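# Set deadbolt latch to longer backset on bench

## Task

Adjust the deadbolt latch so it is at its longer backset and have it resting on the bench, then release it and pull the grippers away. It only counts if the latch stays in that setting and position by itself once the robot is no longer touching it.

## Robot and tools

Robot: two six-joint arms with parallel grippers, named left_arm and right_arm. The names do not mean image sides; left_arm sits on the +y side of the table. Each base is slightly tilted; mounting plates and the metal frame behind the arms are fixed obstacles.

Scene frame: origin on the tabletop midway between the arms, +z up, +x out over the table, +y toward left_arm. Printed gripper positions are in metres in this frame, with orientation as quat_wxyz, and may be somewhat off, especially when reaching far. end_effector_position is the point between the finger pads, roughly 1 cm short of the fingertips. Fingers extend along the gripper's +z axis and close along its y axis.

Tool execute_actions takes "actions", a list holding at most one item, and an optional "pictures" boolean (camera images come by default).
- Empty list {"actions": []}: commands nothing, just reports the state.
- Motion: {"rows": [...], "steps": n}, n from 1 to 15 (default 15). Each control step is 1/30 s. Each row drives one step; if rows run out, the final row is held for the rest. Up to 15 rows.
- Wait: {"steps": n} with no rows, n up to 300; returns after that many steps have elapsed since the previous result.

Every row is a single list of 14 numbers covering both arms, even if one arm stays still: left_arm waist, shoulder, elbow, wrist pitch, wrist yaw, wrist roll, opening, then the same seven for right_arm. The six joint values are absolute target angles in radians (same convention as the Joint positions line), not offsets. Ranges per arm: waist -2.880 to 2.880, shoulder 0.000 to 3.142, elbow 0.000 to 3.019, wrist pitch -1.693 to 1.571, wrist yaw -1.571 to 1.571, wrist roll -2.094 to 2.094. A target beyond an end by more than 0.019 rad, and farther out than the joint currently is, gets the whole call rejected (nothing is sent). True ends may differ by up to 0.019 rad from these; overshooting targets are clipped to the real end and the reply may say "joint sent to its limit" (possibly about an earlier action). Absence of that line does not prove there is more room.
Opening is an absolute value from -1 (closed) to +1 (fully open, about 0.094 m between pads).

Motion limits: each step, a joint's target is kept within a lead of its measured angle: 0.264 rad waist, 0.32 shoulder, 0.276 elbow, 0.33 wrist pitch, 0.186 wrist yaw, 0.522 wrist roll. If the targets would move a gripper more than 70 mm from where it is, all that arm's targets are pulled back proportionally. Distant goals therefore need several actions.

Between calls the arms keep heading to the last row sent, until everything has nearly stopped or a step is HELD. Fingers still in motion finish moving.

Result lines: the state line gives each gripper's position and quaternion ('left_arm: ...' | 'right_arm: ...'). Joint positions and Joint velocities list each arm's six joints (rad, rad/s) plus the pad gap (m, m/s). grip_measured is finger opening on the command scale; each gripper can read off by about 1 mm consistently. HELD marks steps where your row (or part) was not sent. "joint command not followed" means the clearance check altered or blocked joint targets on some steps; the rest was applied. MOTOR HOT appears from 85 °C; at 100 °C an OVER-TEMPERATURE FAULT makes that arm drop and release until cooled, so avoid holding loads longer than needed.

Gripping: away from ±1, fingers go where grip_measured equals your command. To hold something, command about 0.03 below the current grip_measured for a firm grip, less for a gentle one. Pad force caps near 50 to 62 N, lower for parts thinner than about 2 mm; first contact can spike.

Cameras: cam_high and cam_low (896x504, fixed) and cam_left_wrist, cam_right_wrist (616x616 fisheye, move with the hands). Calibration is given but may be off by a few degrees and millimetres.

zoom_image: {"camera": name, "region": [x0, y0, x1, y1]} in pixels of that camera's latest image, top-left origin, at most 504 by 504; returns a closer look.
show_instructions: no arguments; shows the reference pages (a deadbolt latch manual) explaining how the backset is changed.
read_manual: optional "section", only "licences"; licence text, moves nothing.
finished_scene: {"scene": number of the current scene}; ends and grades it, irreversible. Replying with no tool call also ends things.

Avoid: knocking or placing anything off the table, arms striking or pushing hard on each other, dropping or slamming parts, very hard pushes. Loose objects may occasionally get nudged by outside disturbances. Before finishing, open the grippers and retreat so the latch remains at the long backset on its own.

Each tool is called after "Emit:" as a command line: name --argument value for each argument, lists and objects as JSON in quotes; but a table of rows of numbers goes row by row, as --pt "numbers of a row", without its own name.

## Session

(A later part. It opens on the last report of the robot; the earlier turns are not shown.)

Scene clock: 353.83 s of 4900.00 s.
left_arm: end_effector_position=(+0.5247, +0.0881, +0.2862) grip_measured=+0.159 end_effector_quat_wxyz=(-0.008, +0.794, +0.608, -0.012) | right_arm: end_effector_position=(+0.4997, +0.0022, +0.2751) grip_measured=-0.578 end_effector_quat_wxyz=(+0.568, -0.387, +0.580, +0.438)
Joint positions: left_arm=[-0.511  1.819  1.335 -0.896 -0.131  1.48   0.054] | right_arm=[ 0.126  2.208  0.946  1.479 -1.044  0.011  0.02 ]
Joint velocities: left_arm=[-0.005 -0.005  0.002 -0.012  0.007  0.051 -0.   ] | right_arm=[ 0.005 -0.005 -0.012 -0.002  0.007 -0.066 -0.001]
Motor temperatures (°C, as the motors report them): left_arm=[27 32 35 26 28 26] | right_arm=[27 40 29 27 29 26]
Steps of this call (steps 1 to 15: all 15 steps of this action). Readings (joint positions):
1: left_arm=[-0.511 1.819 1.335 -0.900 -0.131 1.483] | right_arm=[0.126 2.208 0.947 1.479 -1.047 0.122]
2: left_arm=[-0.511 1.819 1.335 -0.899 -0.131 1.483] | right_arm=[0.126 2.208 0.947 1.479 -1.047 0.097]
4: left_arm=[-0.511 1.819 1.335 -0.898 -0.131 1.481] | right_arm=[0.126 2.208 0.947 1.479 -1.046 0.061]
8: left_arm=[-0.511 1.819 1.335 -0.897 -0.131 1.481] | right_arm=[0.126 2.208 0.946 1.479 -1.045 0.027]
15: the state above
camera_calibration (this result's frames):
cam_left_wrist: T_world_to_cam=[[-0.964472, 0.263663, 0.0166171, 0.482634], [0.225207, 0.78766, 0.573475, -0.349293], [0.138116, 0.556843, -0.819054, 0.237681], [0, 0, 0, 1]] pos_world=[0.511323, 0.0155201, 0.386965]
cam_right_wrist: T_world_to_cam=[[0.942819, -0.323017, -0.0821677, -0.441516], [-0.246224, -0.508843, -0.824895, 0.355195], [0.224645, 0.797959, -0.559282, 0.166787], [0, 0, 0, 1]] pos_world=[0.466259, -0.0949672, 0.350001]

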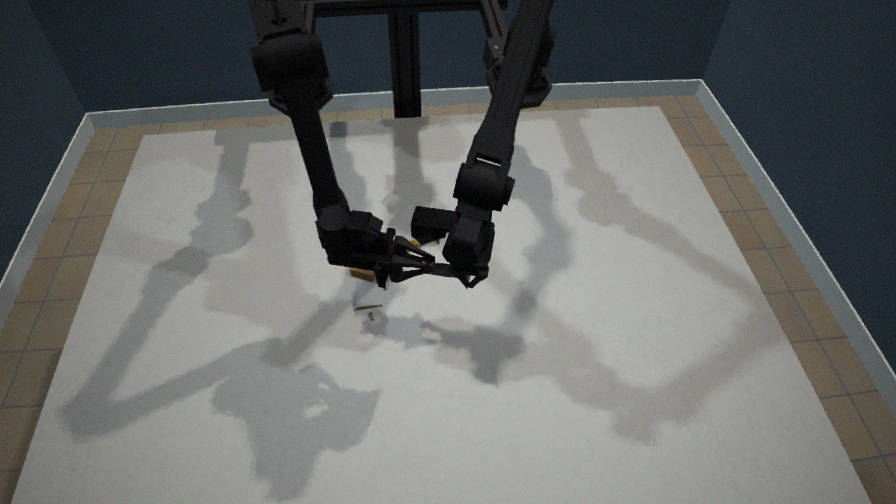

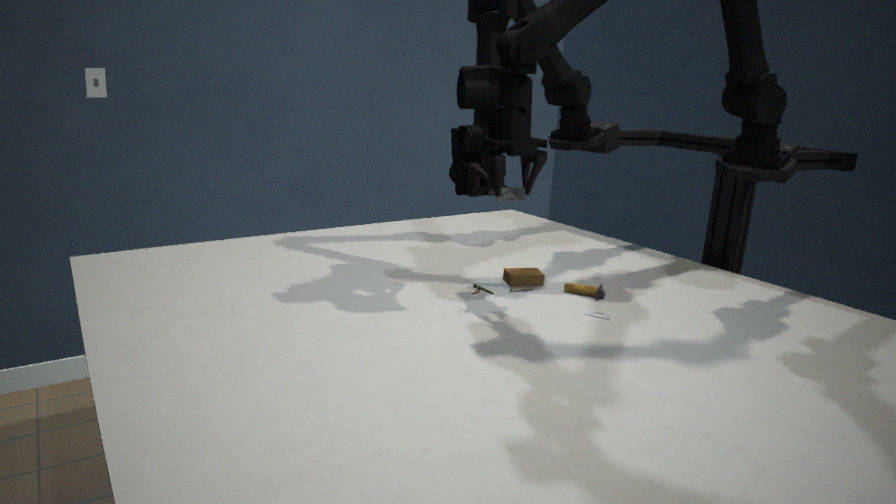

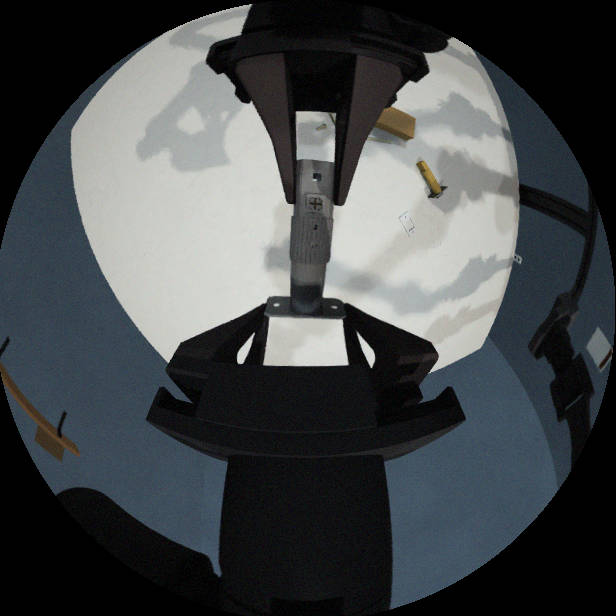

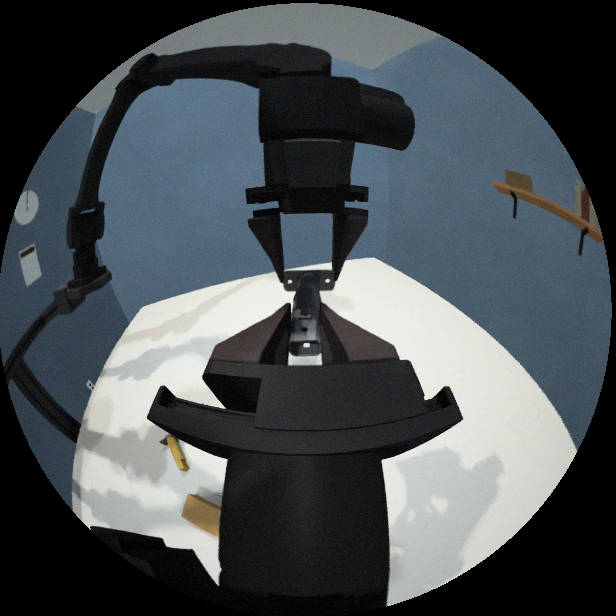

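Emit:
execute_actions --actions '[{"rows":[[-0.50,1.83,1.35,-0.90,-0.14,1.50,0.13,0.12,2.22,0.94,1.49,-1.045,-0.10,-0.62]],"steps":15}]' --pictures false

Emit:
execute_actions --actions '[{"rows":[[-0.505,1.83,1.35,-0.90,-0.135,1.49,0.13,0.125,2.22,0.94,1.49,-1.045,-0.03,-0.62],[-0.505,1.83,1.35,-0.90,-0.135,1.49,0.13,0.125,2.22,0.94,1.49,-1.045,-0.03,-0.62],[-0.505,1.83,1.35,-0.90,-0.135,1.49,0.13,0.125,2.22,0.94,1.49,-1.045,-0.03,-0.62],[-0.505,1.83,1.35,-0.90,-0.135,1.49,0.13,0.125,2.22,0.94,1.49,-1.045,-0.03,-0.62],[-0.505,1.83,1.35,-0.90,-0.135,1.49,0.13,0.125,2.22,0.94,1.49,-1.045,-0.03,-0.1]],"steps":15}]'

Scene clock: 362.67 s of 4900.00 s.
left_arm: end_effector_position=(+0.5246, +0.0876, +0.2863) grip_measured=+0.159 end_effector_quat_wxyz=(-0.007, +0.793, +0.609, -0.012) | right_arm: end_effector_position=(+0.4991, +0.0024, +0.2749) grip_measured=-0.582 end_effector_quat_wxyz=(+0.579, -0.402, +0.570, +0.423)
Joint positions: left_arm=[-0.512  1.819  1.335 -0.896 -0.13   1.479  0.054] | right_arm=[ 0.127  2.208  0.944  1.479 -1.043 -0.042  0.02 ]
Joint velocities: left_arm=[-0.005 -0.015 -0.007 -0.012  0.022 -0.007  0.   ] | right_arm=[ 0.005 -0.005 -0.012 -0.007  0.037  0.022  0.001]
Motor temperatures (°C, as the motors report them): left_arm=[27 32 35 26 28 26] | right_arm=[27 40 29 27 29 26]
Steps of this call (steps 1 to 15: the robot went on to your last target; steps 16 to 90: nothing new was sent; then 5.33 s passed at rest; steps 91 to 105: all 15 steps of this action). Readings (joint positions):
91: left_arm=[-0.512 1.819 1.335 -0.896 -0.131 1.480] | right_arm=[0.127 2.208 0.946 1.479 -1.044 0.000]
92: left_arm=[-0.512 1.819 1.335 -0.896 -0.130 1.480] | right_arm=[0.127 2.208 0.945 1.479 -1.044 -0.009]
94: left_arm=[-0.512 1.819 1.335 -0.896 -0.130 1.480] | right_arm=[0.127 2.208 0.944 1.479 -1.043 -0.021]
98: left_arm=[-0.512 1.819 1.335 -0.896 -0.130 1.479] | right_arm=[0.127 2.208 0.944 1.479 -1.043 -0.034]
105: the state above

Scene clock: 363.17 s of 4900.00 s.
left_arm: end_effector_position=(+0.5248, +0.0883, +0.2862) grip_measured=+0.159 end_effector_quat_wxyz=(-0.008, +0.793, +0.609, -0.011) | right_arm: end_effector_position=(+0.4990, +0.0026, +0.2749) grip_measured=-0.101 end_effector_quat_wxyz=(+0.574, -0.396, +0.574, +0.429)
Joint positions: left_arm=[-0.511  1.819  1.335 -0.896 -0.133  1.478  0.054] | right_arm=[ 0.128  2.208  0.944  1.479 -1.043 -0.022  0.042]
Joint velocities: left_arm=[-0.005 -0.005 -0.007  0.007 -0.066 -0.051 -0.   ] | right_arm=[-0.005  0.005  0.017  0.007  0.007 -0.022 -0.   ]
Motor temperatures (°C, as the motors report them): left_arm=[27 32 35 26 28 26] | right_arm=[27 40 29 27 29 26]
Steps of this call (steps 1 to 15: all 15 steps of this action). Readings (joint positions):
1: left_arm=[-0.512 1.819 1.335 -0.896 -0.129 1.478] | right_arm=[0.128 2.208 0.944 1.479 -1.043 -0.036]
2: left_arm=[-0.512 1.819 1.335 -0.896 -0.129 1.477] | right_arm=[0.128 2.208 0.944 1.479 -1.043 -0.029]
4: left_arm=[-0.512 1.819 1.335 -0.896 -0.129 1.477] | right_arm=[0.128 2.208 0.944 1.479 -1.043 -0.021]
8: left_arm=[-0.511 1.819 1.335 -0.896 -0.133 1.478] | right_arm=[0.128 2.208 0.944 1.479 -1.043 -0.021]
15: the state above
camera_calibration (this result's frames):
cam_left_wrist: T_world_to_cam=[[-0.964971, 0.261836, 0.0164991, 0.483114], [0.223434, 0.787227, 0.574761, -0.348905], [0.137505, 0.558315, -0.818155, 0.237462], [0, 0, 0, 1]] pos_world=[0.511497, 0.0155919, 0.386847]
cam_right_wrist: T_world_to_cam=[[0.944524, -0.324536, -0.050502, -0.450294], [-0.221984, -0.517456, -0.826416, 0.343421], [0.242069, 0.79178, -0.560791, 0.158207], [0, 0, 0, 1]] pos_world=[0.46325, -0.0936964, 0.349789]

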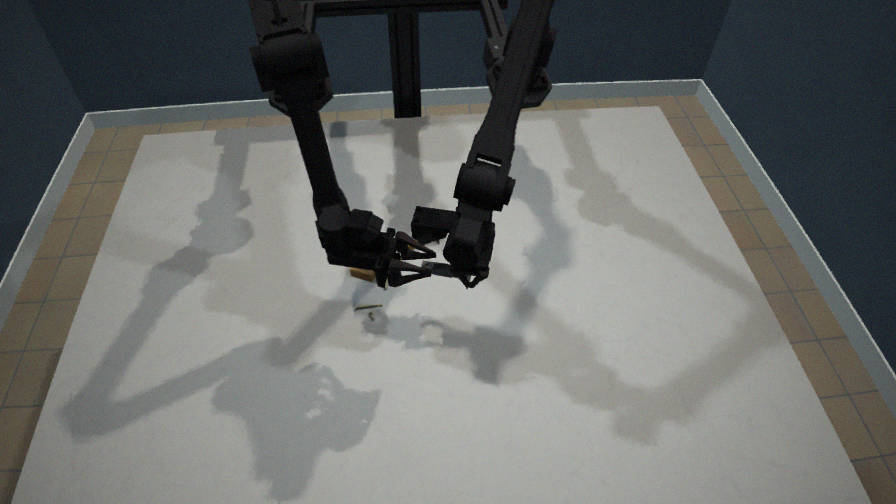

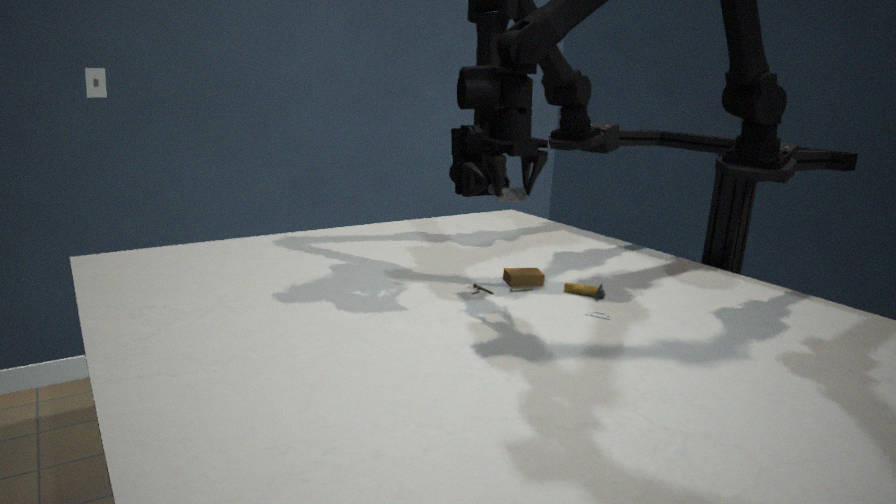

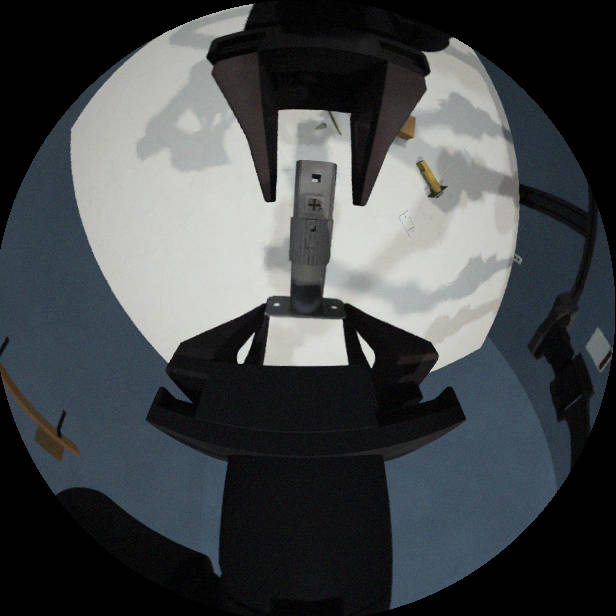

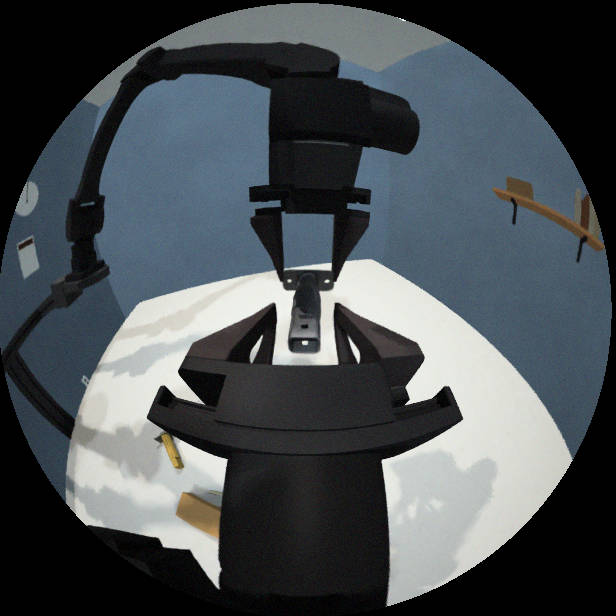

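Long and square. Retract.

Emit:
execute_actions --actions '[{"rows":[[-0.46,1.83,1.35,-0.90,-0.15,1.50,0.13,0.06,2.21,0.94,1.49,-1.05,-0.04,0.2]],"steps":15}]' --pictures false

Emit:
execute_actions --actions '[{"rows":[[-0.42,1.83,1.35,-0.90,-0.15,1.50,0.13,-0.1,2.15,0.95,1.42,-1.05,-0.04,0.2]],"steps":15}]'

Scene clock: 367.40 s of 4900.00 s.
left_arm: end_effector_position=(+0.5341, +0.1200, +0.2824) grip_measured=+0.159 end_effector_quat_wxyz=(-0.019, +0.780, +0.625, -0.002) | right_arm: end_effector_position=(+0.5155, -0.0366, +0.2704) grip_measured=+0.198 end_effector_quat_wxyz=(+0.586, -0.385, +0.589, +0.401)
Joint positions: left_arm=[-0.458  1.819  1.335 -0.896 -0.149  1.488  0.054] | right_arm=[ 0.054  2.208  0.944  1.479 -1.048 -0.031  0.056]
Joint velocities: left_arm=[-0.005 -0.005 -0.017 -0.012 -0.022  0.007  0.001] | right_arm=[-0.015 -0.005 -0.012  0.027 -0.051 -0.051  0.001]
Motor temperatures (°C, as the motors report them): left_arm=[27 32 35 26 28 26] | right_arm=[27 40 29 27 29 26]
Steps of this call (steps 1 to 15: the robot went on to your last target; steps 16 to 90: nothing new was sent; then 0.73 s passed at rest; steps 91 to 105: all 15 steps of this action). Readings (joint positions):
91: left_arm=[-0.509 1.819 1.335 -0.896 -0.138 1.480] | right_arm=[0.124 2.208 0.944 1.479 -1.046 -0.023]
92: left_arm=[-0.507 1.819 1.335 -0.896 -0.142 1.481] | right_arm=[0.120 2.208 0.944 1.479 -1.048 -0.025]
94: left_arm=[-0.493 1.819 1.335 -0.896 -0.146 1.484] | right_arm=[0.099 2.208 0.944 1.479 -1.048 -0.027]
98: left_arm=[-0.464 1.819 1.335 -0.896 -0.149 1.486] | right_arm=[0.060 2.208 0.944 1.479 -1.048 -0.030]
105: the state above

Scene clock: 367.90 s of 4900.00 s.
left_arm: end_effector_position=(+0.5387, +0.1389, +0.2801) grip_measured=+0.159 end_effector_quat_wxyz=(-0.022, +0.769, +0.638, +0.000) | right_arm: end_effector_position=(+0.5548, -0.1351, +0.2825) grip_measured=+0.199 end_effector_quat_wxyz=(+0.611, -0.349, +0.626, +0.337)
Joint positions: left_arm=[-0.423  1.819  1.335 -0.896 -0.149  1.488  0.054] | right_arm=[-0.12   2.155  0.944  1.432 -1.05  -0.032  0.056]
Joint velocities: left_arm=[-0.005 -0.005 -0.007  0.007 -0.022 -0.007 -0.001] | right_arm=[ 0.161 -0.015  0.007  0.012  0.007 -0.037  0.001]
Motor temperatures (°C, as the motors report them): left_arm=[27 32 35 26 28 26] | right_arm=[27 40 29 27 29 26]
Steps of this call (steps 1 to 15: all 15 steps of this action). Readings (joint positions):
1: left_arm=[-0.456 1.819 1.335 -0.896 -0.149 1.488] | right_arm=[0.048 2.206 0.944 1.474 -1.050 -0.031]
2: left_arm=[-0.455 1.819 1.335 -0.896 -0.149 1.488] | right_arm=[0.039 2.203 0.944 1.461 -1.051 -0.032]
4: left_arm=[-0.447 1.819 1.335 -0.896 -0.149 1.488] | right_arm=[-0.005 2.191 0.944 1.443 -1.051 -0.032]
8: left_arm=[-0.428 1.819 1.335 -0.896 -0.149 1.488] | right_arm=[-0.107 2.165 0.944 1.433 -1.050 -0.032]
15: the state above
camera_calibration (this result's frames):
cam_left_wrist: T_world_to_cam=[[-0.981802, 0.188239, 0.0251303, 0.500243], [0.164959, 0.779747, 0.603972, -0.363924], [0.0940961, 0.597126, -0.796609, 0.214228], [0, 0, 0, 1]] pos_world=[0.531014, 0.0616818, 0.377885]
cam_right_wrist: T_world_to_cam=[[0.844199, -0.535954, -0.00903907, -0.531905], [-0.330497, -0.507152, -0.79597, 0.343816], [0.422019, 0.674944, -0.605269, 0.155014], [0, 0, 0, 1]] pos_world=[0.497245, -0.215336, 0.362684]

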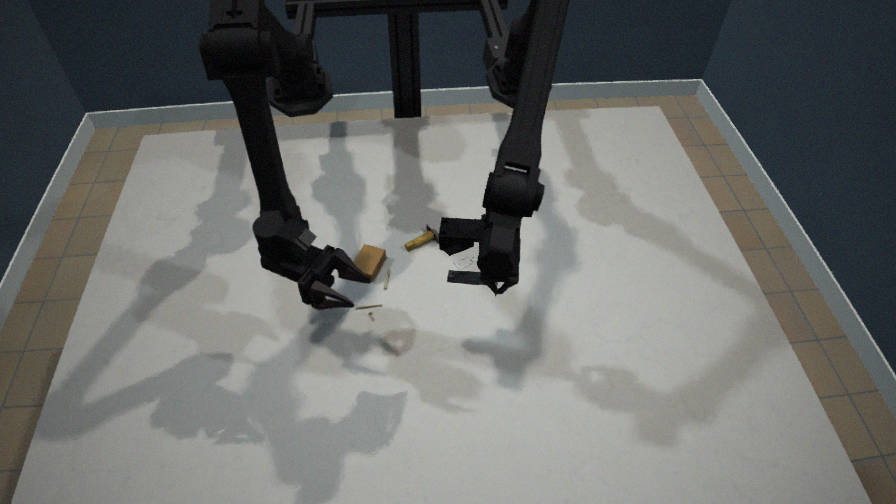

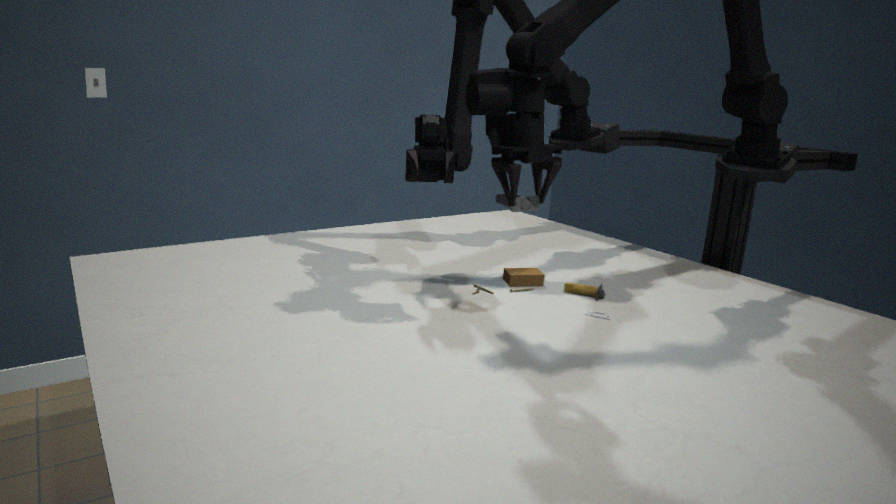

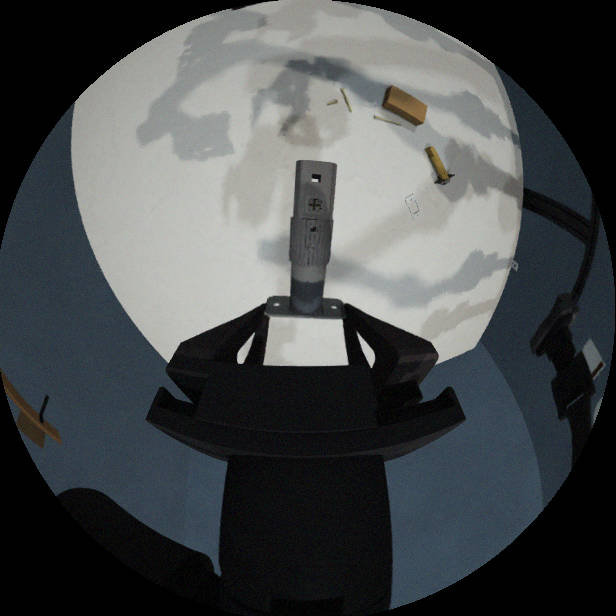

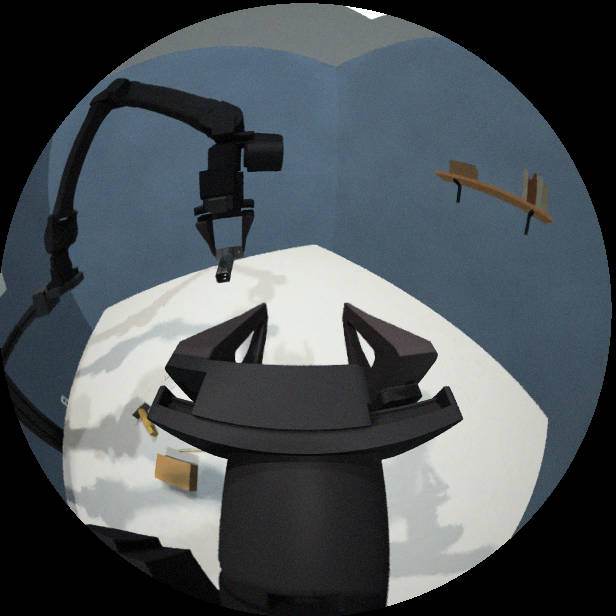

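Emit:
execute_actions --actions '[{"rows":[[-0.42,2.07,1.45,-0.73,-0.15,1.50,0.13,-0.3,1.95,0.95,1.2,-0.9,-0.04,0.2]],"steps":15}]' --pictures false

Emit:
execute_actions --actions '[{"rows":[[-0.42,2.32,1.545,-0.575,-0.15,1.50,0.13,-0.35,1.8,0.95,1.0,-0.8,-0.04,0.2]],"steps":15}]' --pictures false

Emit:
execute_actions --actions '[{"rows":[[-0.42,2.34,1.548,-0.56,-0.15,1.50,0.13,-0.35,1.8,0.95,1.0,-0.8,-0.04,0.2]],"steps":15}]'

Scene clock: 376.20 s of 4900.00 s.
left_arm: end_effector_position=(+0.5506, +0.1194, +0.1529) grip_measured=+0.159 end_effector_quat_wxyz=(-0.036, +0.771, +0.636, -0.009) | right_arm: end_effector_position=(+0.6153, -0.2804, +0.3692) grip_measured=+0.199 end_effector_quat_wxyz=(+0.655, -0.255, +0.682, +0.202)
Joint positions: left_arm=[-0.423  2.106  1.431 -0.739 -0.149  1.489  0.054] | right_arm=[-0.33   1.927  0.942  1.218 -0.899 -0.032  0.056]
Joint velocities: left_arm=[-0.015 -0.132  0.022  0.037 -0.007  0.022 -0.002] | right_arm=[ 0.103  0.015  0.002 -0.017 -0.037  0.051  0.001]
Motor temperatures (°C, as the motors report them): left_arm=[27 32 35 26 27 26] | right_arm=[27 40 30 27 29 25]
Steps of this call (steps 1 to 30: the robot went on to your last target; steps 31 to 90: nothing new was sent; then 4.80 s passed at rest; steps 91 to 105: all 15 steps of this action). Readings (joint positions):
91: left_arm=[-0.423 1.828 1.336 -0.885 -0.149 1.489] | right_arm=[-0.107 2.150 0.942 1.415 -1.021 -0.032]
92: left_arm=[-0.423 1.844 1.348 -0.860 -0.149 1.489] | right_arm=[-0.114 2.139 0.939 1.378 -0.991 -0.032]
94: left_arm=[-0.423 1.906 1.387 -0.807 -0.149 1.489] | right_arm=[-0.146 2.106 0.938 1.321 -0.950 -0.032]
98: left_arm=[-0.423 2.043 1.438 -0.741 -0.149 1.489] | right_arm=[-0.244 2.015 0.938 1.240 -0.907 -0.032]
105: the state above

Scene clock: 376.70 s of 4900.00 s.
left_arm: end_effector_position=(+0.5508, +0.1051, +0.0424) grip_measured=+0.159 end_effector_quat_wxyz=(-0.030, +0.771, +0.636, -0.005) | right_arm: end_effector_position=(+0.6310, -0.3014, +0.4127) grip_measured=+0.199 end_effector_quat_wxyz=(+0.645, -0.207, +0.714, +0.174)
Joint positions: left_arm=[-0.423  2.346  1.53  -0.582 -0.149  1.491  0.054] | right_arm=[-0.344  1.785  0.937  1.012 -0.802 -0.034  0.056]
Joint velocities: left_arm=[-0.005 -0.015  0.017  0.002  0.037 -0.022 -0.001] | right_arm=[-0.015 -0.015 -0.007  0.007  0.022 -0.007 -0.   ]
Motor temperatures (°C, as the motors report them): left_arm=[27 32 35 26 27 26] | right_arm=[27 40 30 27 29 25]
Steps of this call (steps 1 to 15: all 15 steps of this action). Readings (joint positions):
1: left_arm=[-0.423 2.110 1.433 -0.725 -0.149 1.490] | right_arm=[-0.329 1.919 0.940 1.184 -0.858 -0.034]
2: left_arm=[-0.423 2.123 1.449 -0.696 -0.149 1.491] | right_arm=[-0.327 1.905 0.938 1.113 -0.824 -0.034]
4: left_arm=[-0.423 2.181 1.498 -0.639 -0.149 1.491] | right_arm=[-0.333 1.869 0.937 1.039 -0.806 -0.034]
8: left_arm=[-0.423 2.291 1.546 -0.582 -0.149 1.491] | right_arm=[-0.343 1.803 0.937 1.017 -0.802 -0.034]
15: the state above

Scene clock: 377.20 s of 4900.00 s.
left_arm: end_effector_position=(+0.5541, +0.1043, +0.0435) grip_measured=+0.159 end_effector_quat_wxyz=(-0.025, +0.770, +0.637, -0.002) | right_arm: end_effector_position=(+0.6309, -0.3014, +0.4125) grip_measured=+0.199 end_effector_quat_wxyz=(+0.645, -0.207, +0.715, +0.174)
Joint positions: left_arm=[-0.423  2.344  1.53  -0.572 -0.149  1.491  0.054] | right_arm=[-0.344  1.785  0.937  1.011 -0.802 -0.034  0.056]
Joint velocities: left_arm=[-0.015  0.005 -0.022 -0.002 -0.066  0.037 -0.   ] | right_arm=[-0.015 -0.005 -0.012 -0.002 -0.051 -0.051  0.   ]
Motor temperatures (°C, as the motors report them): left_arm=[27 32 35 26 27 26] | right_arm=[27 40 30 27 29 25]
Steps of this call (steps 1 to 15: all 15 steps of this action). Readings (joint positions):
1: left_arm=[-0.423 2.345 1.530 -0.580 -0.149 1.491] | right_arm=[-0.344 1.785 0.937 1.012 -0.802 -0.034]
2: left_arm=[-0.423 2.344 1.530 -0.576 -0.149 1.491] | right_arm=[-0.344 1.785 0.937 1.012 -0.802 -0.034]
4: left_arm=[-0.423 2.344 1.530 -0.573 -0.149 1.491] | right_arm=[-0.344 1.785 0.937 1.011 -0.802 -0.034]
8: left_arm=[-0.423 2.344 1.530 -0.572 -0.149 1.491] | right_arm=[-0.344 1.785 0.937 1.011 -0.802 -0.034]
15: the state above
camera_calibration (this result's frames):
cam_left_wrist: T_world_to_cam=[[-0.981078, 0.191136, 0.0308577, 0.526878], [0.170651, 0.778396, 0.604134, -0.199683], [0.0914521, 0.597968, -0.796285, 0.0463625], [0, 0, 0, 1]] pos_world=[0.546745, 0.0270039, 0.141295]
cam_right_wrist: T_world_to_cam=[[0.513473, -0.858089, 0.00527514, -0.578509], [-0.570363, -0.34588, -0.745018, 0.567048], [0.641117, 0.379538, -0.667023, 0.11202], [0, 0, 0, 1]] pos_world=[0.548654, -0.342798, 0.500233]

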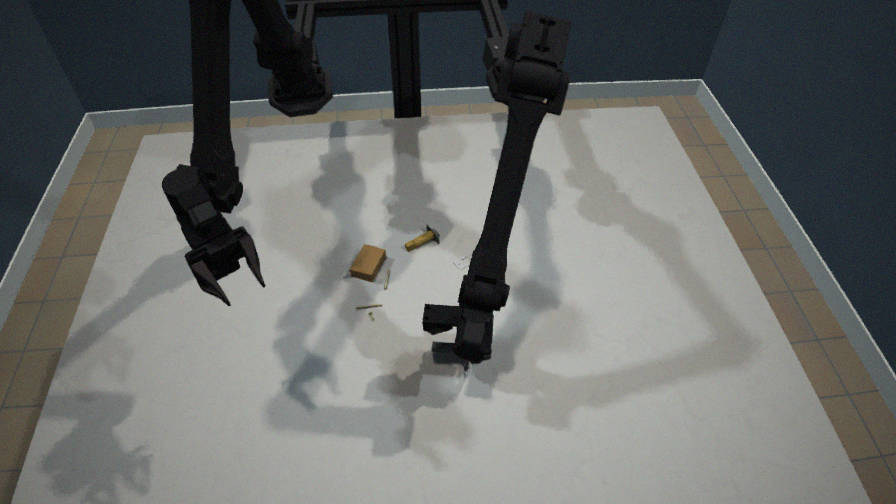

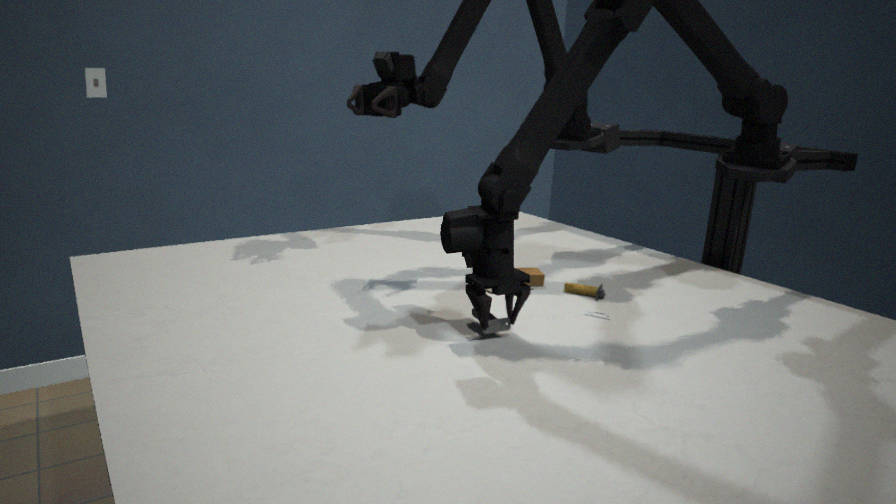

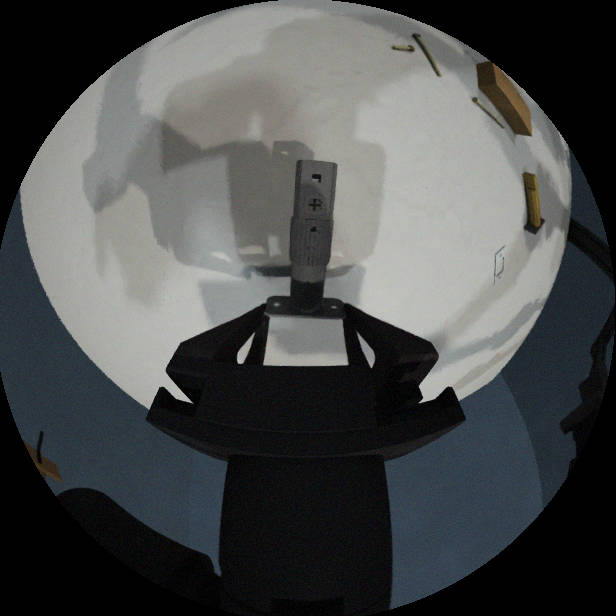

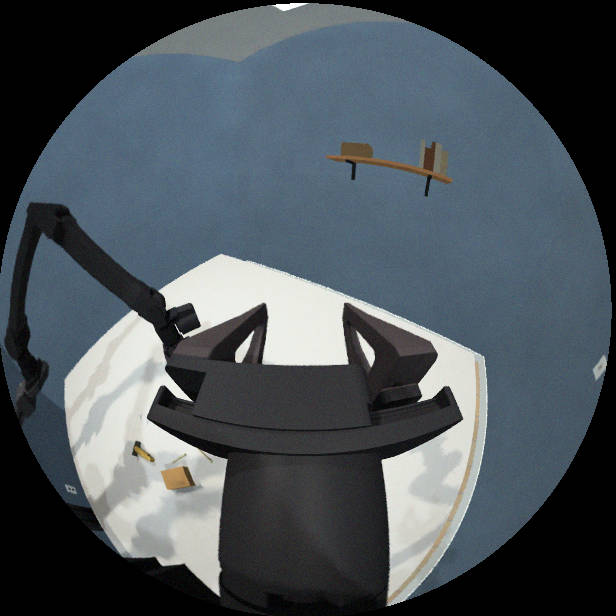

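Emit:
execute_actions --actions '[{"rows":[[-0.42,2.35,1.548,-0.56,-0.15,1.50,0.13,-0.35,1.8,0.95,1.0,-0.8,-0.04,0.2],[-0.42,2.354,1.548,-0.557,-0.15,1.50,0.13,-0.35,1.8,0.95,1.0,-0.8,-0.04,0.2],[-0.42,2.358,1.548,-0.554,-0.15,1.50,0.13,-0.35,1.8,0.95,1.0,-0.8,-0.04,0.2],[-0.42,2.362,1.548,-0.551,-0.15,1.50,0.13,-0.35,1.8,0.95,1.0,-0.8,-0.04,0.2],[-0.42,2.366,1.548,-0.548,-0.15,1.50,0.13,-0.35,1.8,0.95,1.0,-0.8,-0.04,0.2],[-0.42,2.37,1.548,-0.545,-0.15,1.50,0.13,-0.35,1.8,0.95,1.0,-0.8,-0.04,0.2],[-0.42,2.374,1.548,-0.542,-0.15,1.50,0.13,-0.35,1.8,0.95,1.0,-0.8,-0.04,0.2],[-0.42,2.378,1.548,-0.54,-0.15,1.50,0.13,-0.35,1.8,0.95,1.0,-0.8,-0.04,0.2]],"steps":15}]'

Scene clock: 386.57 s of 4900.00 s.
left_arm: end_effector_position=(+0.5528, +0.1037, +0.0360) grip_measured=+0.159 end_effector_quat_wxyz=(-0.022, +0.770, +0.637, +0.000) | right_arm: end_effector_position=(+0.6309, -0.3014, +0.4125) grip_measured=+0.199 end_effector_quat_wxyz=(+0.645, -0.207, +0.715, +0.174)
Joint positions: left_arm=[-0.423  2.358  1.53  -0.553 -0.149  1.491  0.054] | right_arm=[-0.344  1.785  0.937  1.011 -0.802 -0.034  0.056]
Joint velocities: left_arm=[-0.005  0.044  0.007  0.012  0.007 -0.066  0.001] | right_arm=[ 0.015  0.015 -0.012 -0.002 -0.007 -0.022 -0.003]
Motor temperatures (°C, as the motors report them): left_arm=[27 33 34 26 27 26] | right_arm=[27 40 31 27 29 25]
Steps of this call (steps 1 to 15: the robot went on to your last target; steps 16 to 90: nothing new was sent; then 5.87 s passed at rest; steps 91 to 105: all 15 steps of this action). Readings (joint positions):
91: left_arm=[-0.423 2.344 1.530 -0.572 -0.149 1.491] | right_arm=[-0.344 1.785 0.937 1.011 -0.802 -0.034]
92: left_arm=[-0.423 2.344 1.530 -0.572 -0.149 1.491] | right_arm=[-0.344 1.785 0.937 1.011 -0.802 -0.034]
94: left_arm=[-0.423 2.344 1.530 -0.569 -0.149 1.491] | right_arm=[-0.344 1.785 0.937 1.011 -0.802 -0.034]
98: left_arm=[-0.423 2.346 1.530 -0.558 -0.149 1.491] | right_arm=[-0.344 1.785 0.937 1.011 -0.802 -0.034]
105: the state above
camera_calibration (this result's frames):
cam_left_wrist: T_world_to_cam=[[-0.981367, 0.190486, 0.0251957, 0.526318], [0.16679, 0.779408, 0.603908, -0.192408], [0.095398, 0.596857, -0.796656, 0.0388098], [0, 0, 0, 1]] pos_world=[0.5449, 0.0265444, 0.133854]
cam_right_wrist: T_world_to_cam=[[0.513473, -0.858089, 0.00527514, -0.578509], [-0.570363, -0.34588, -0.745018, 0.567048], [0.641117, 0.379538, -0.667023, 0.11202], [0, 0, 0, 1]] pos_world=[0.548654, -0.342798, 0.500233]

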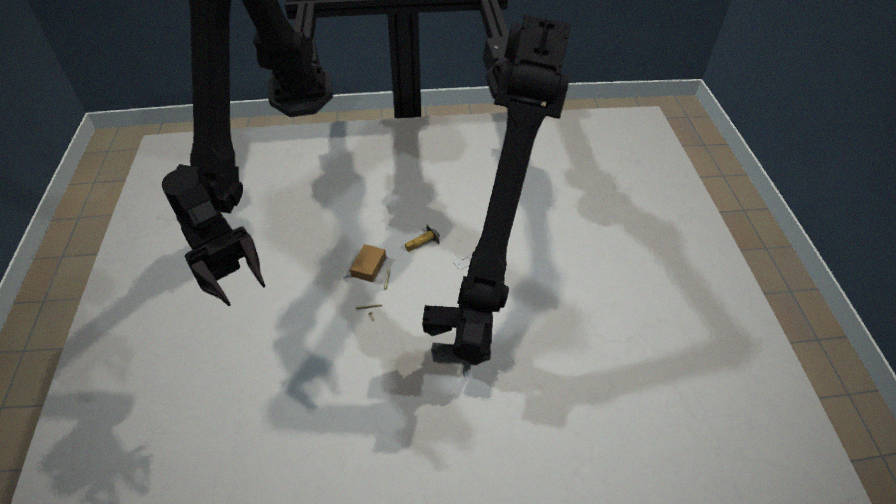

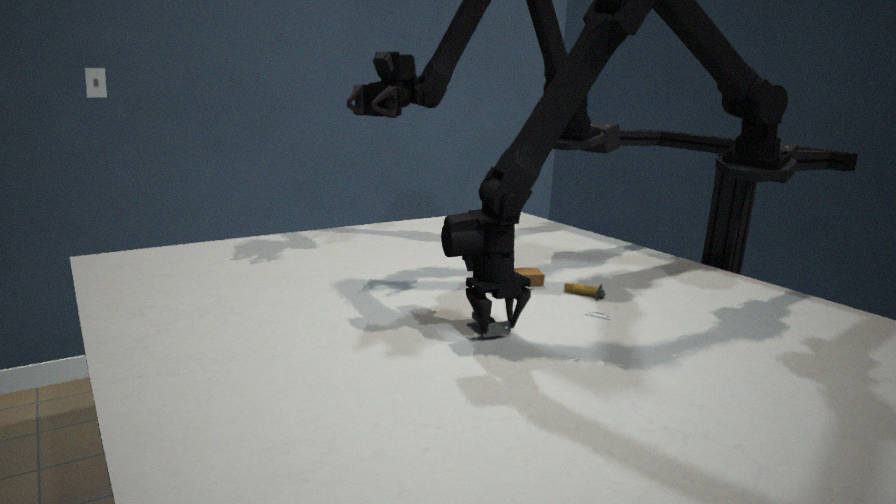

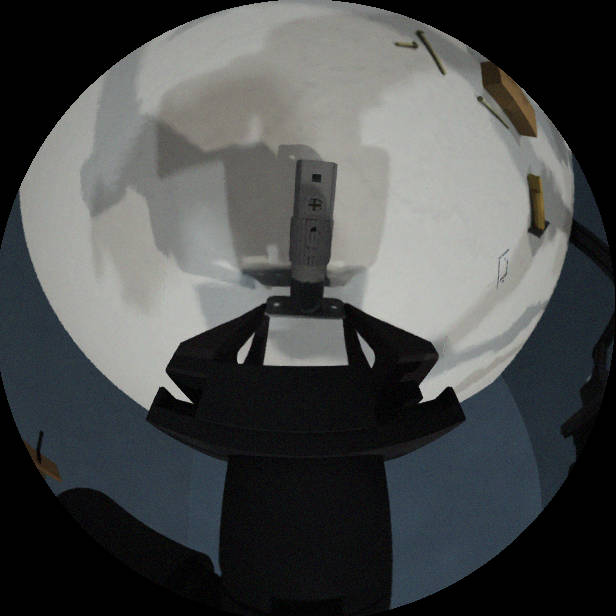

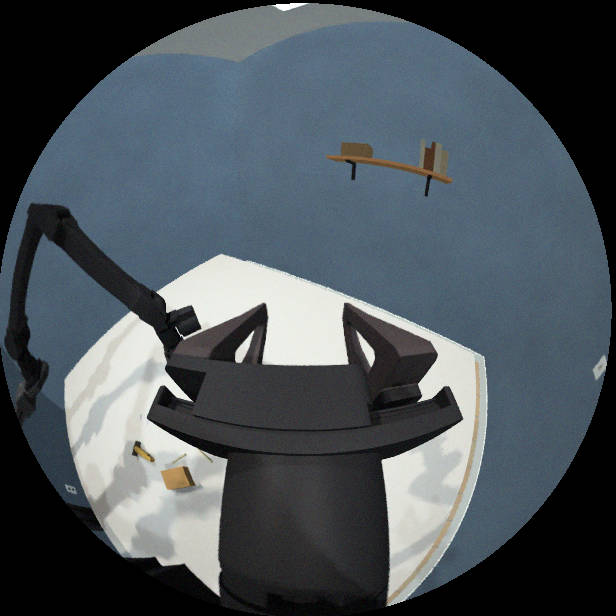

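Emit:
execute_actions --actions '[{"rows":[[-0.42,2.385,1.548,-0.54,-0.15,1.50,0.13,-0.35,1.8,0.95,1.0,-0.8,-0.04,0.2]],"steps":15}]'

Scene clock: 389.10 s of 4900.00 s.
left_arm: end_effector_position=(+0.5499, +0.1041, +0.0326) grip_measured=+0.159 end_effector_quat_wxyz=(-0.025, +0.770, +0.637, -0.002) | right_arm: end_effector_position=(+0.6309, -0.3014, +0.4125) grip_measured=+0.199 end_effector_quat_wxyz=(+0.645, -0.207, +0.715, +0.174)
Joint positions: left_arm=[-0.423  2.364  1.53  -0.553 -0.149  1.491  0.054] | right_arm=[-0.344  1.785  0.937  1.011 -0.802 -0.034  0.056]
Joint velocities: left_arm=[-0.015 -0.005 -0.007  0.012 -0.051 -0.037 -0.001] | right_arm=[ 0.005 -0.005 -0.002  0.007  0.007  0.007  0.   ]
Motor temperatures (°C, as the motors report them): left_arm=[27 33 34 26 27 26] | right_arm=[27 40 31 27 29 25]
Steps of this call (steps 1 to 15: the robot went on to your last target; steps 16 to 61: nothing new was sent; steps 62 to 76: all 15 steps of this action). Readings (joint positions):
62: left_arm=[-0.423 2.360 1.530 -0.553 -0.149 1.491] | right_arm=[-0.344 1.785 0.937 1.011 -0.802 -0.034]
63: left_arm=[-0.423 2.361 1.530 -0.553 -0.149 1.491] | right_arm=[-0.344 1.785 0.937 1.011 -0.802 -0.034]
65: left_arm=[-0.423 2.362 1.530 -0.553 -0.149 1.491] | right_arm=[-0.344 1.785 0.937 1.011 -0.802 -0.034]
69: left_arm=[-0.423 2.363 1.530 -0.553 -0.149 1.491] | right_arm=[-0.344 1.785 0.937 1.011 -0.802 -0.034]
76: the state above
camera_calibration (this result's frames):
cam_left_wrist: T_world_to_cam=[[-0.981038, 0.191222, 0.0316126, 0.523093], [0.171165, 0.778261, 0.604162, -0.192401], [0.0909262, 0.598117, -0.796234, 0.0384587], [0, 0, 0, 1]] pos_world=[0.542609, 0.0267085, 0.130327]
cam_right_wrist: T_world_to_cam=[[0.513473, -0.858089, 0.00527514, -0.578509], [-0.570363, -0.34588, -0.745018, 0.567048], [0.641117, 0.379538, -0.667023, 0.11202], [0, 0, 0, 1]] pos_world=[0.548654, -0.342798, 0.500233]

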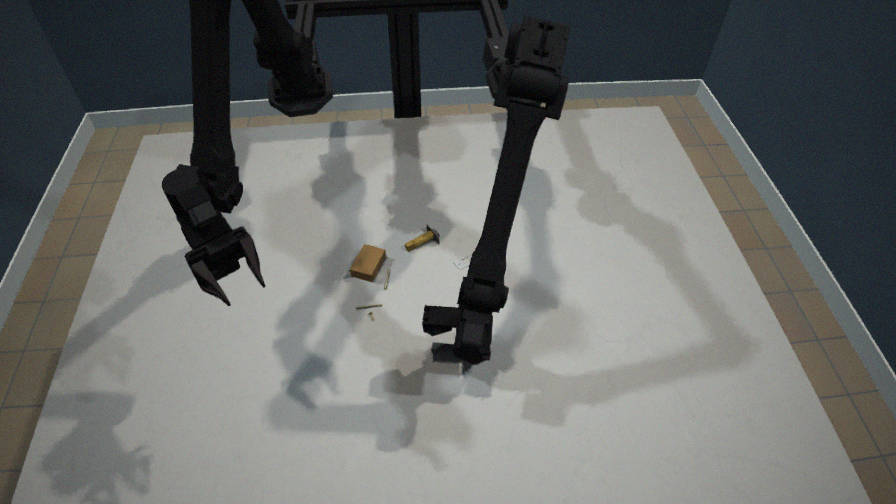

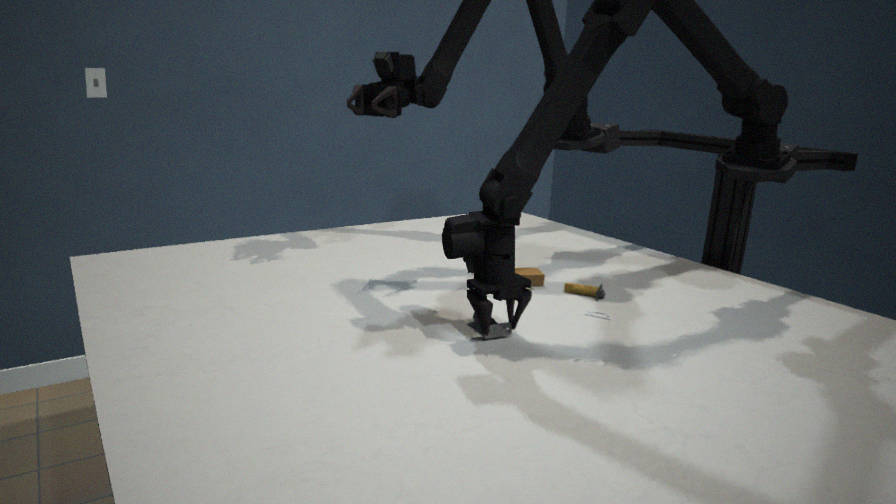

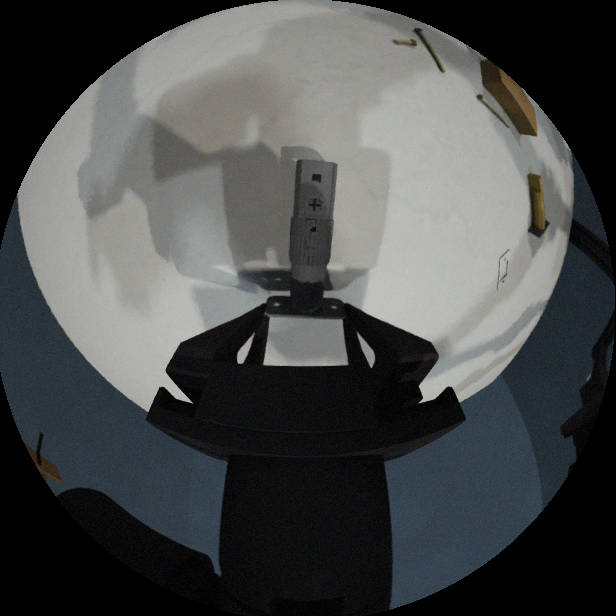

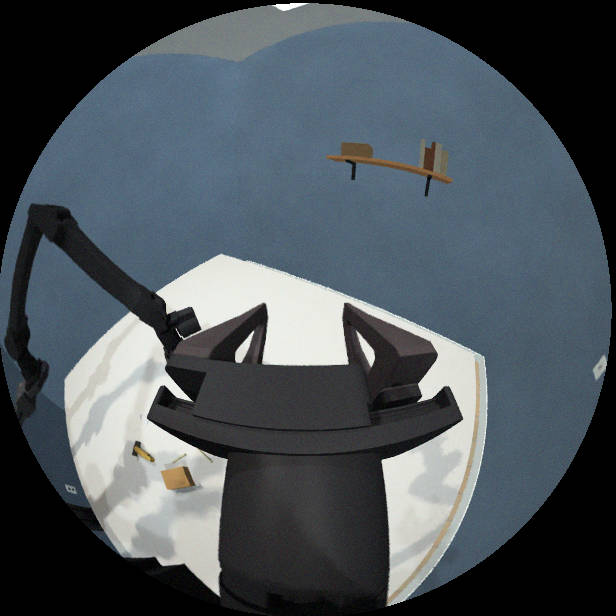

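Emit:
execute_actions --actions '[{"rows":[[-0.42,2.40,1.548,-0.53,-0.15,1.50,0.13,-0.35,1.8,0.95,1.0,-0.8,-0.04,0.2]],"steps":15}]'

Scene clock: 391.70 s of 4900.00 s.
left_arm: end_effector_position=(+0.5482, +0.1039, +0.0274) grip_measured=+0.159 end_effector_quat_wxyz=(-0.025, +0.770, +0.637, -0.002) | right_arm: end_effector_position=(+0.6309, -0.3014, +0.4125) grip_measured=+0.199 end_effector_quat_wxyz=(+0.645, -0.207, +0.715, +0.174)
Joint positions: left_arm=[-0.423  2.374  1.53  -0.542 -0.149  1.491  0.054] | right_arm=[-0.344  1.785  0.937  1.011 -0.802 -0.034  0.056]
Joint velocities: left_arm=[-0.005 -0.005 -0.012 -0.002  0.007 -0.051 -0.001] | right_arm=[-0.005  0.005  0.007 -0.022 -0.022 -0.066 -0.   ]
Motor temperatures (°C, as the motors report them): left_arm=[27 33 34 26 27 26] | right_arm=[27 40 31 27 29 25]
Steps of this call (steps 1 to 15: the robot went on to your last target; steps 16 to 63: nothing new was sent; steps 64 to 78: all 15 steps of this action). Readings (joint positions):
64: left_arm=[-0.423 2.365 1.530 -0.552 -0.149 1.491] | right_arm=[-0.344 1.785 0.937 1.011 -0.802 -0.034]
65: left_arm=[-0.423 2.366 1.530 -0.548 -0.149 1.491] | right_arm=[-0.344 1.785 0.937 1.011 -0.802 -0.034]
67: left_arm=[-0.423 2.370 1.530 -0.544 -0.149 1.491] | right_arm=[-0.344 1.785 0.937 1.011 -0.802 -0.034]
71: left_arm=[-0.423 2.374 1.530 -0.543 -0.149 1.491] | right_arm=[-0.344 1.785 0.937 1.011 -0.802 -0.034]
78: the state above
camera_calibration (this result's frames):
cam_left_wrist: T_world_to_cam=[[-0.981099, 0.191093, 0.0304802, 0.521704], [0.170393, 0.778464, 0.604119, -0.188431], [0.0917151, 0.597894, -0.796311, 0.0342217], [0, 0, 0, 1]] pos_world=[0.540811, 0.0265318, 0.125184]
cam_right_wrist: T_world_to_cam=[[0.513473, -0.858089, 0.00527514, -0.578509], [-0.570363, -0.34588, -0.745018, 0.567048], [0.641117, 0.379538, -0.667023, 0.11202], [0, 0, 0, 1]] pos_world=[0.548654, -0.342798, 0.500233]

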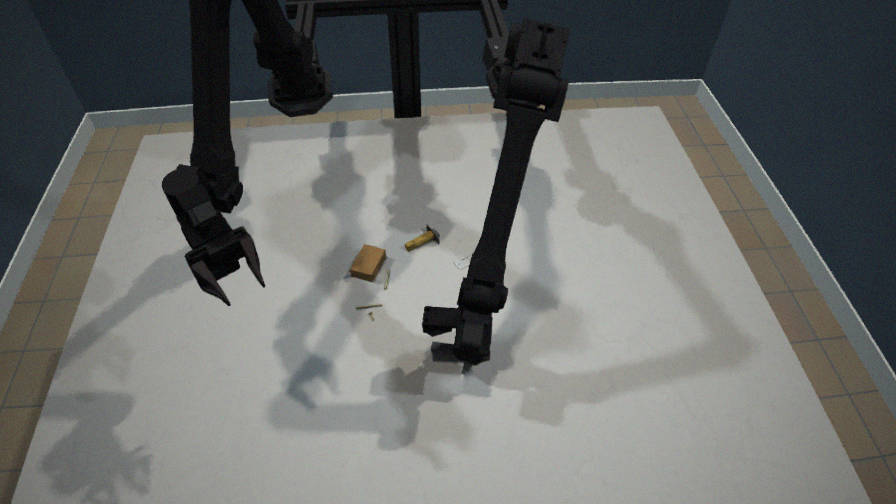

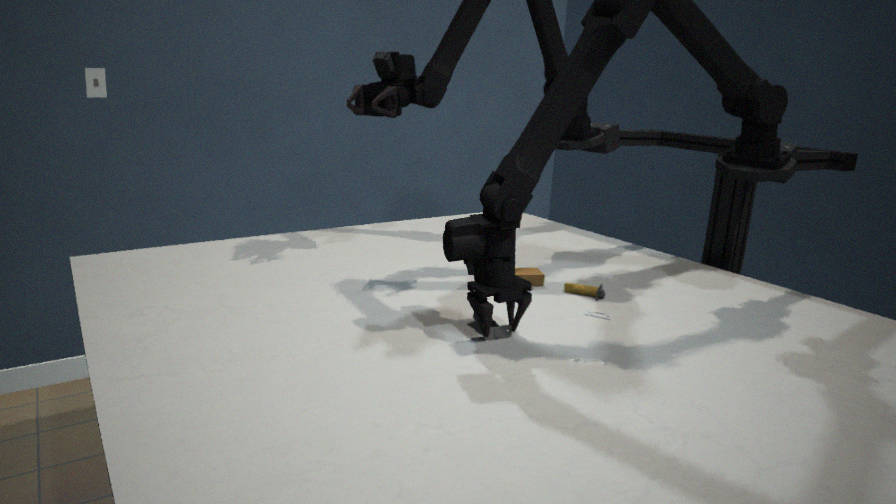

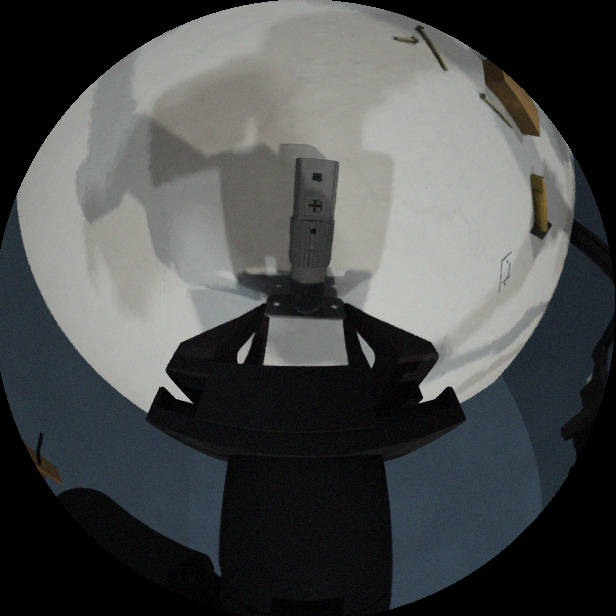

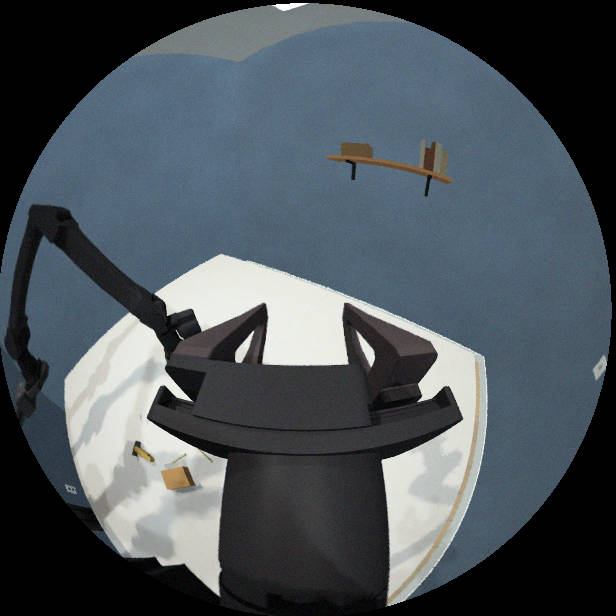

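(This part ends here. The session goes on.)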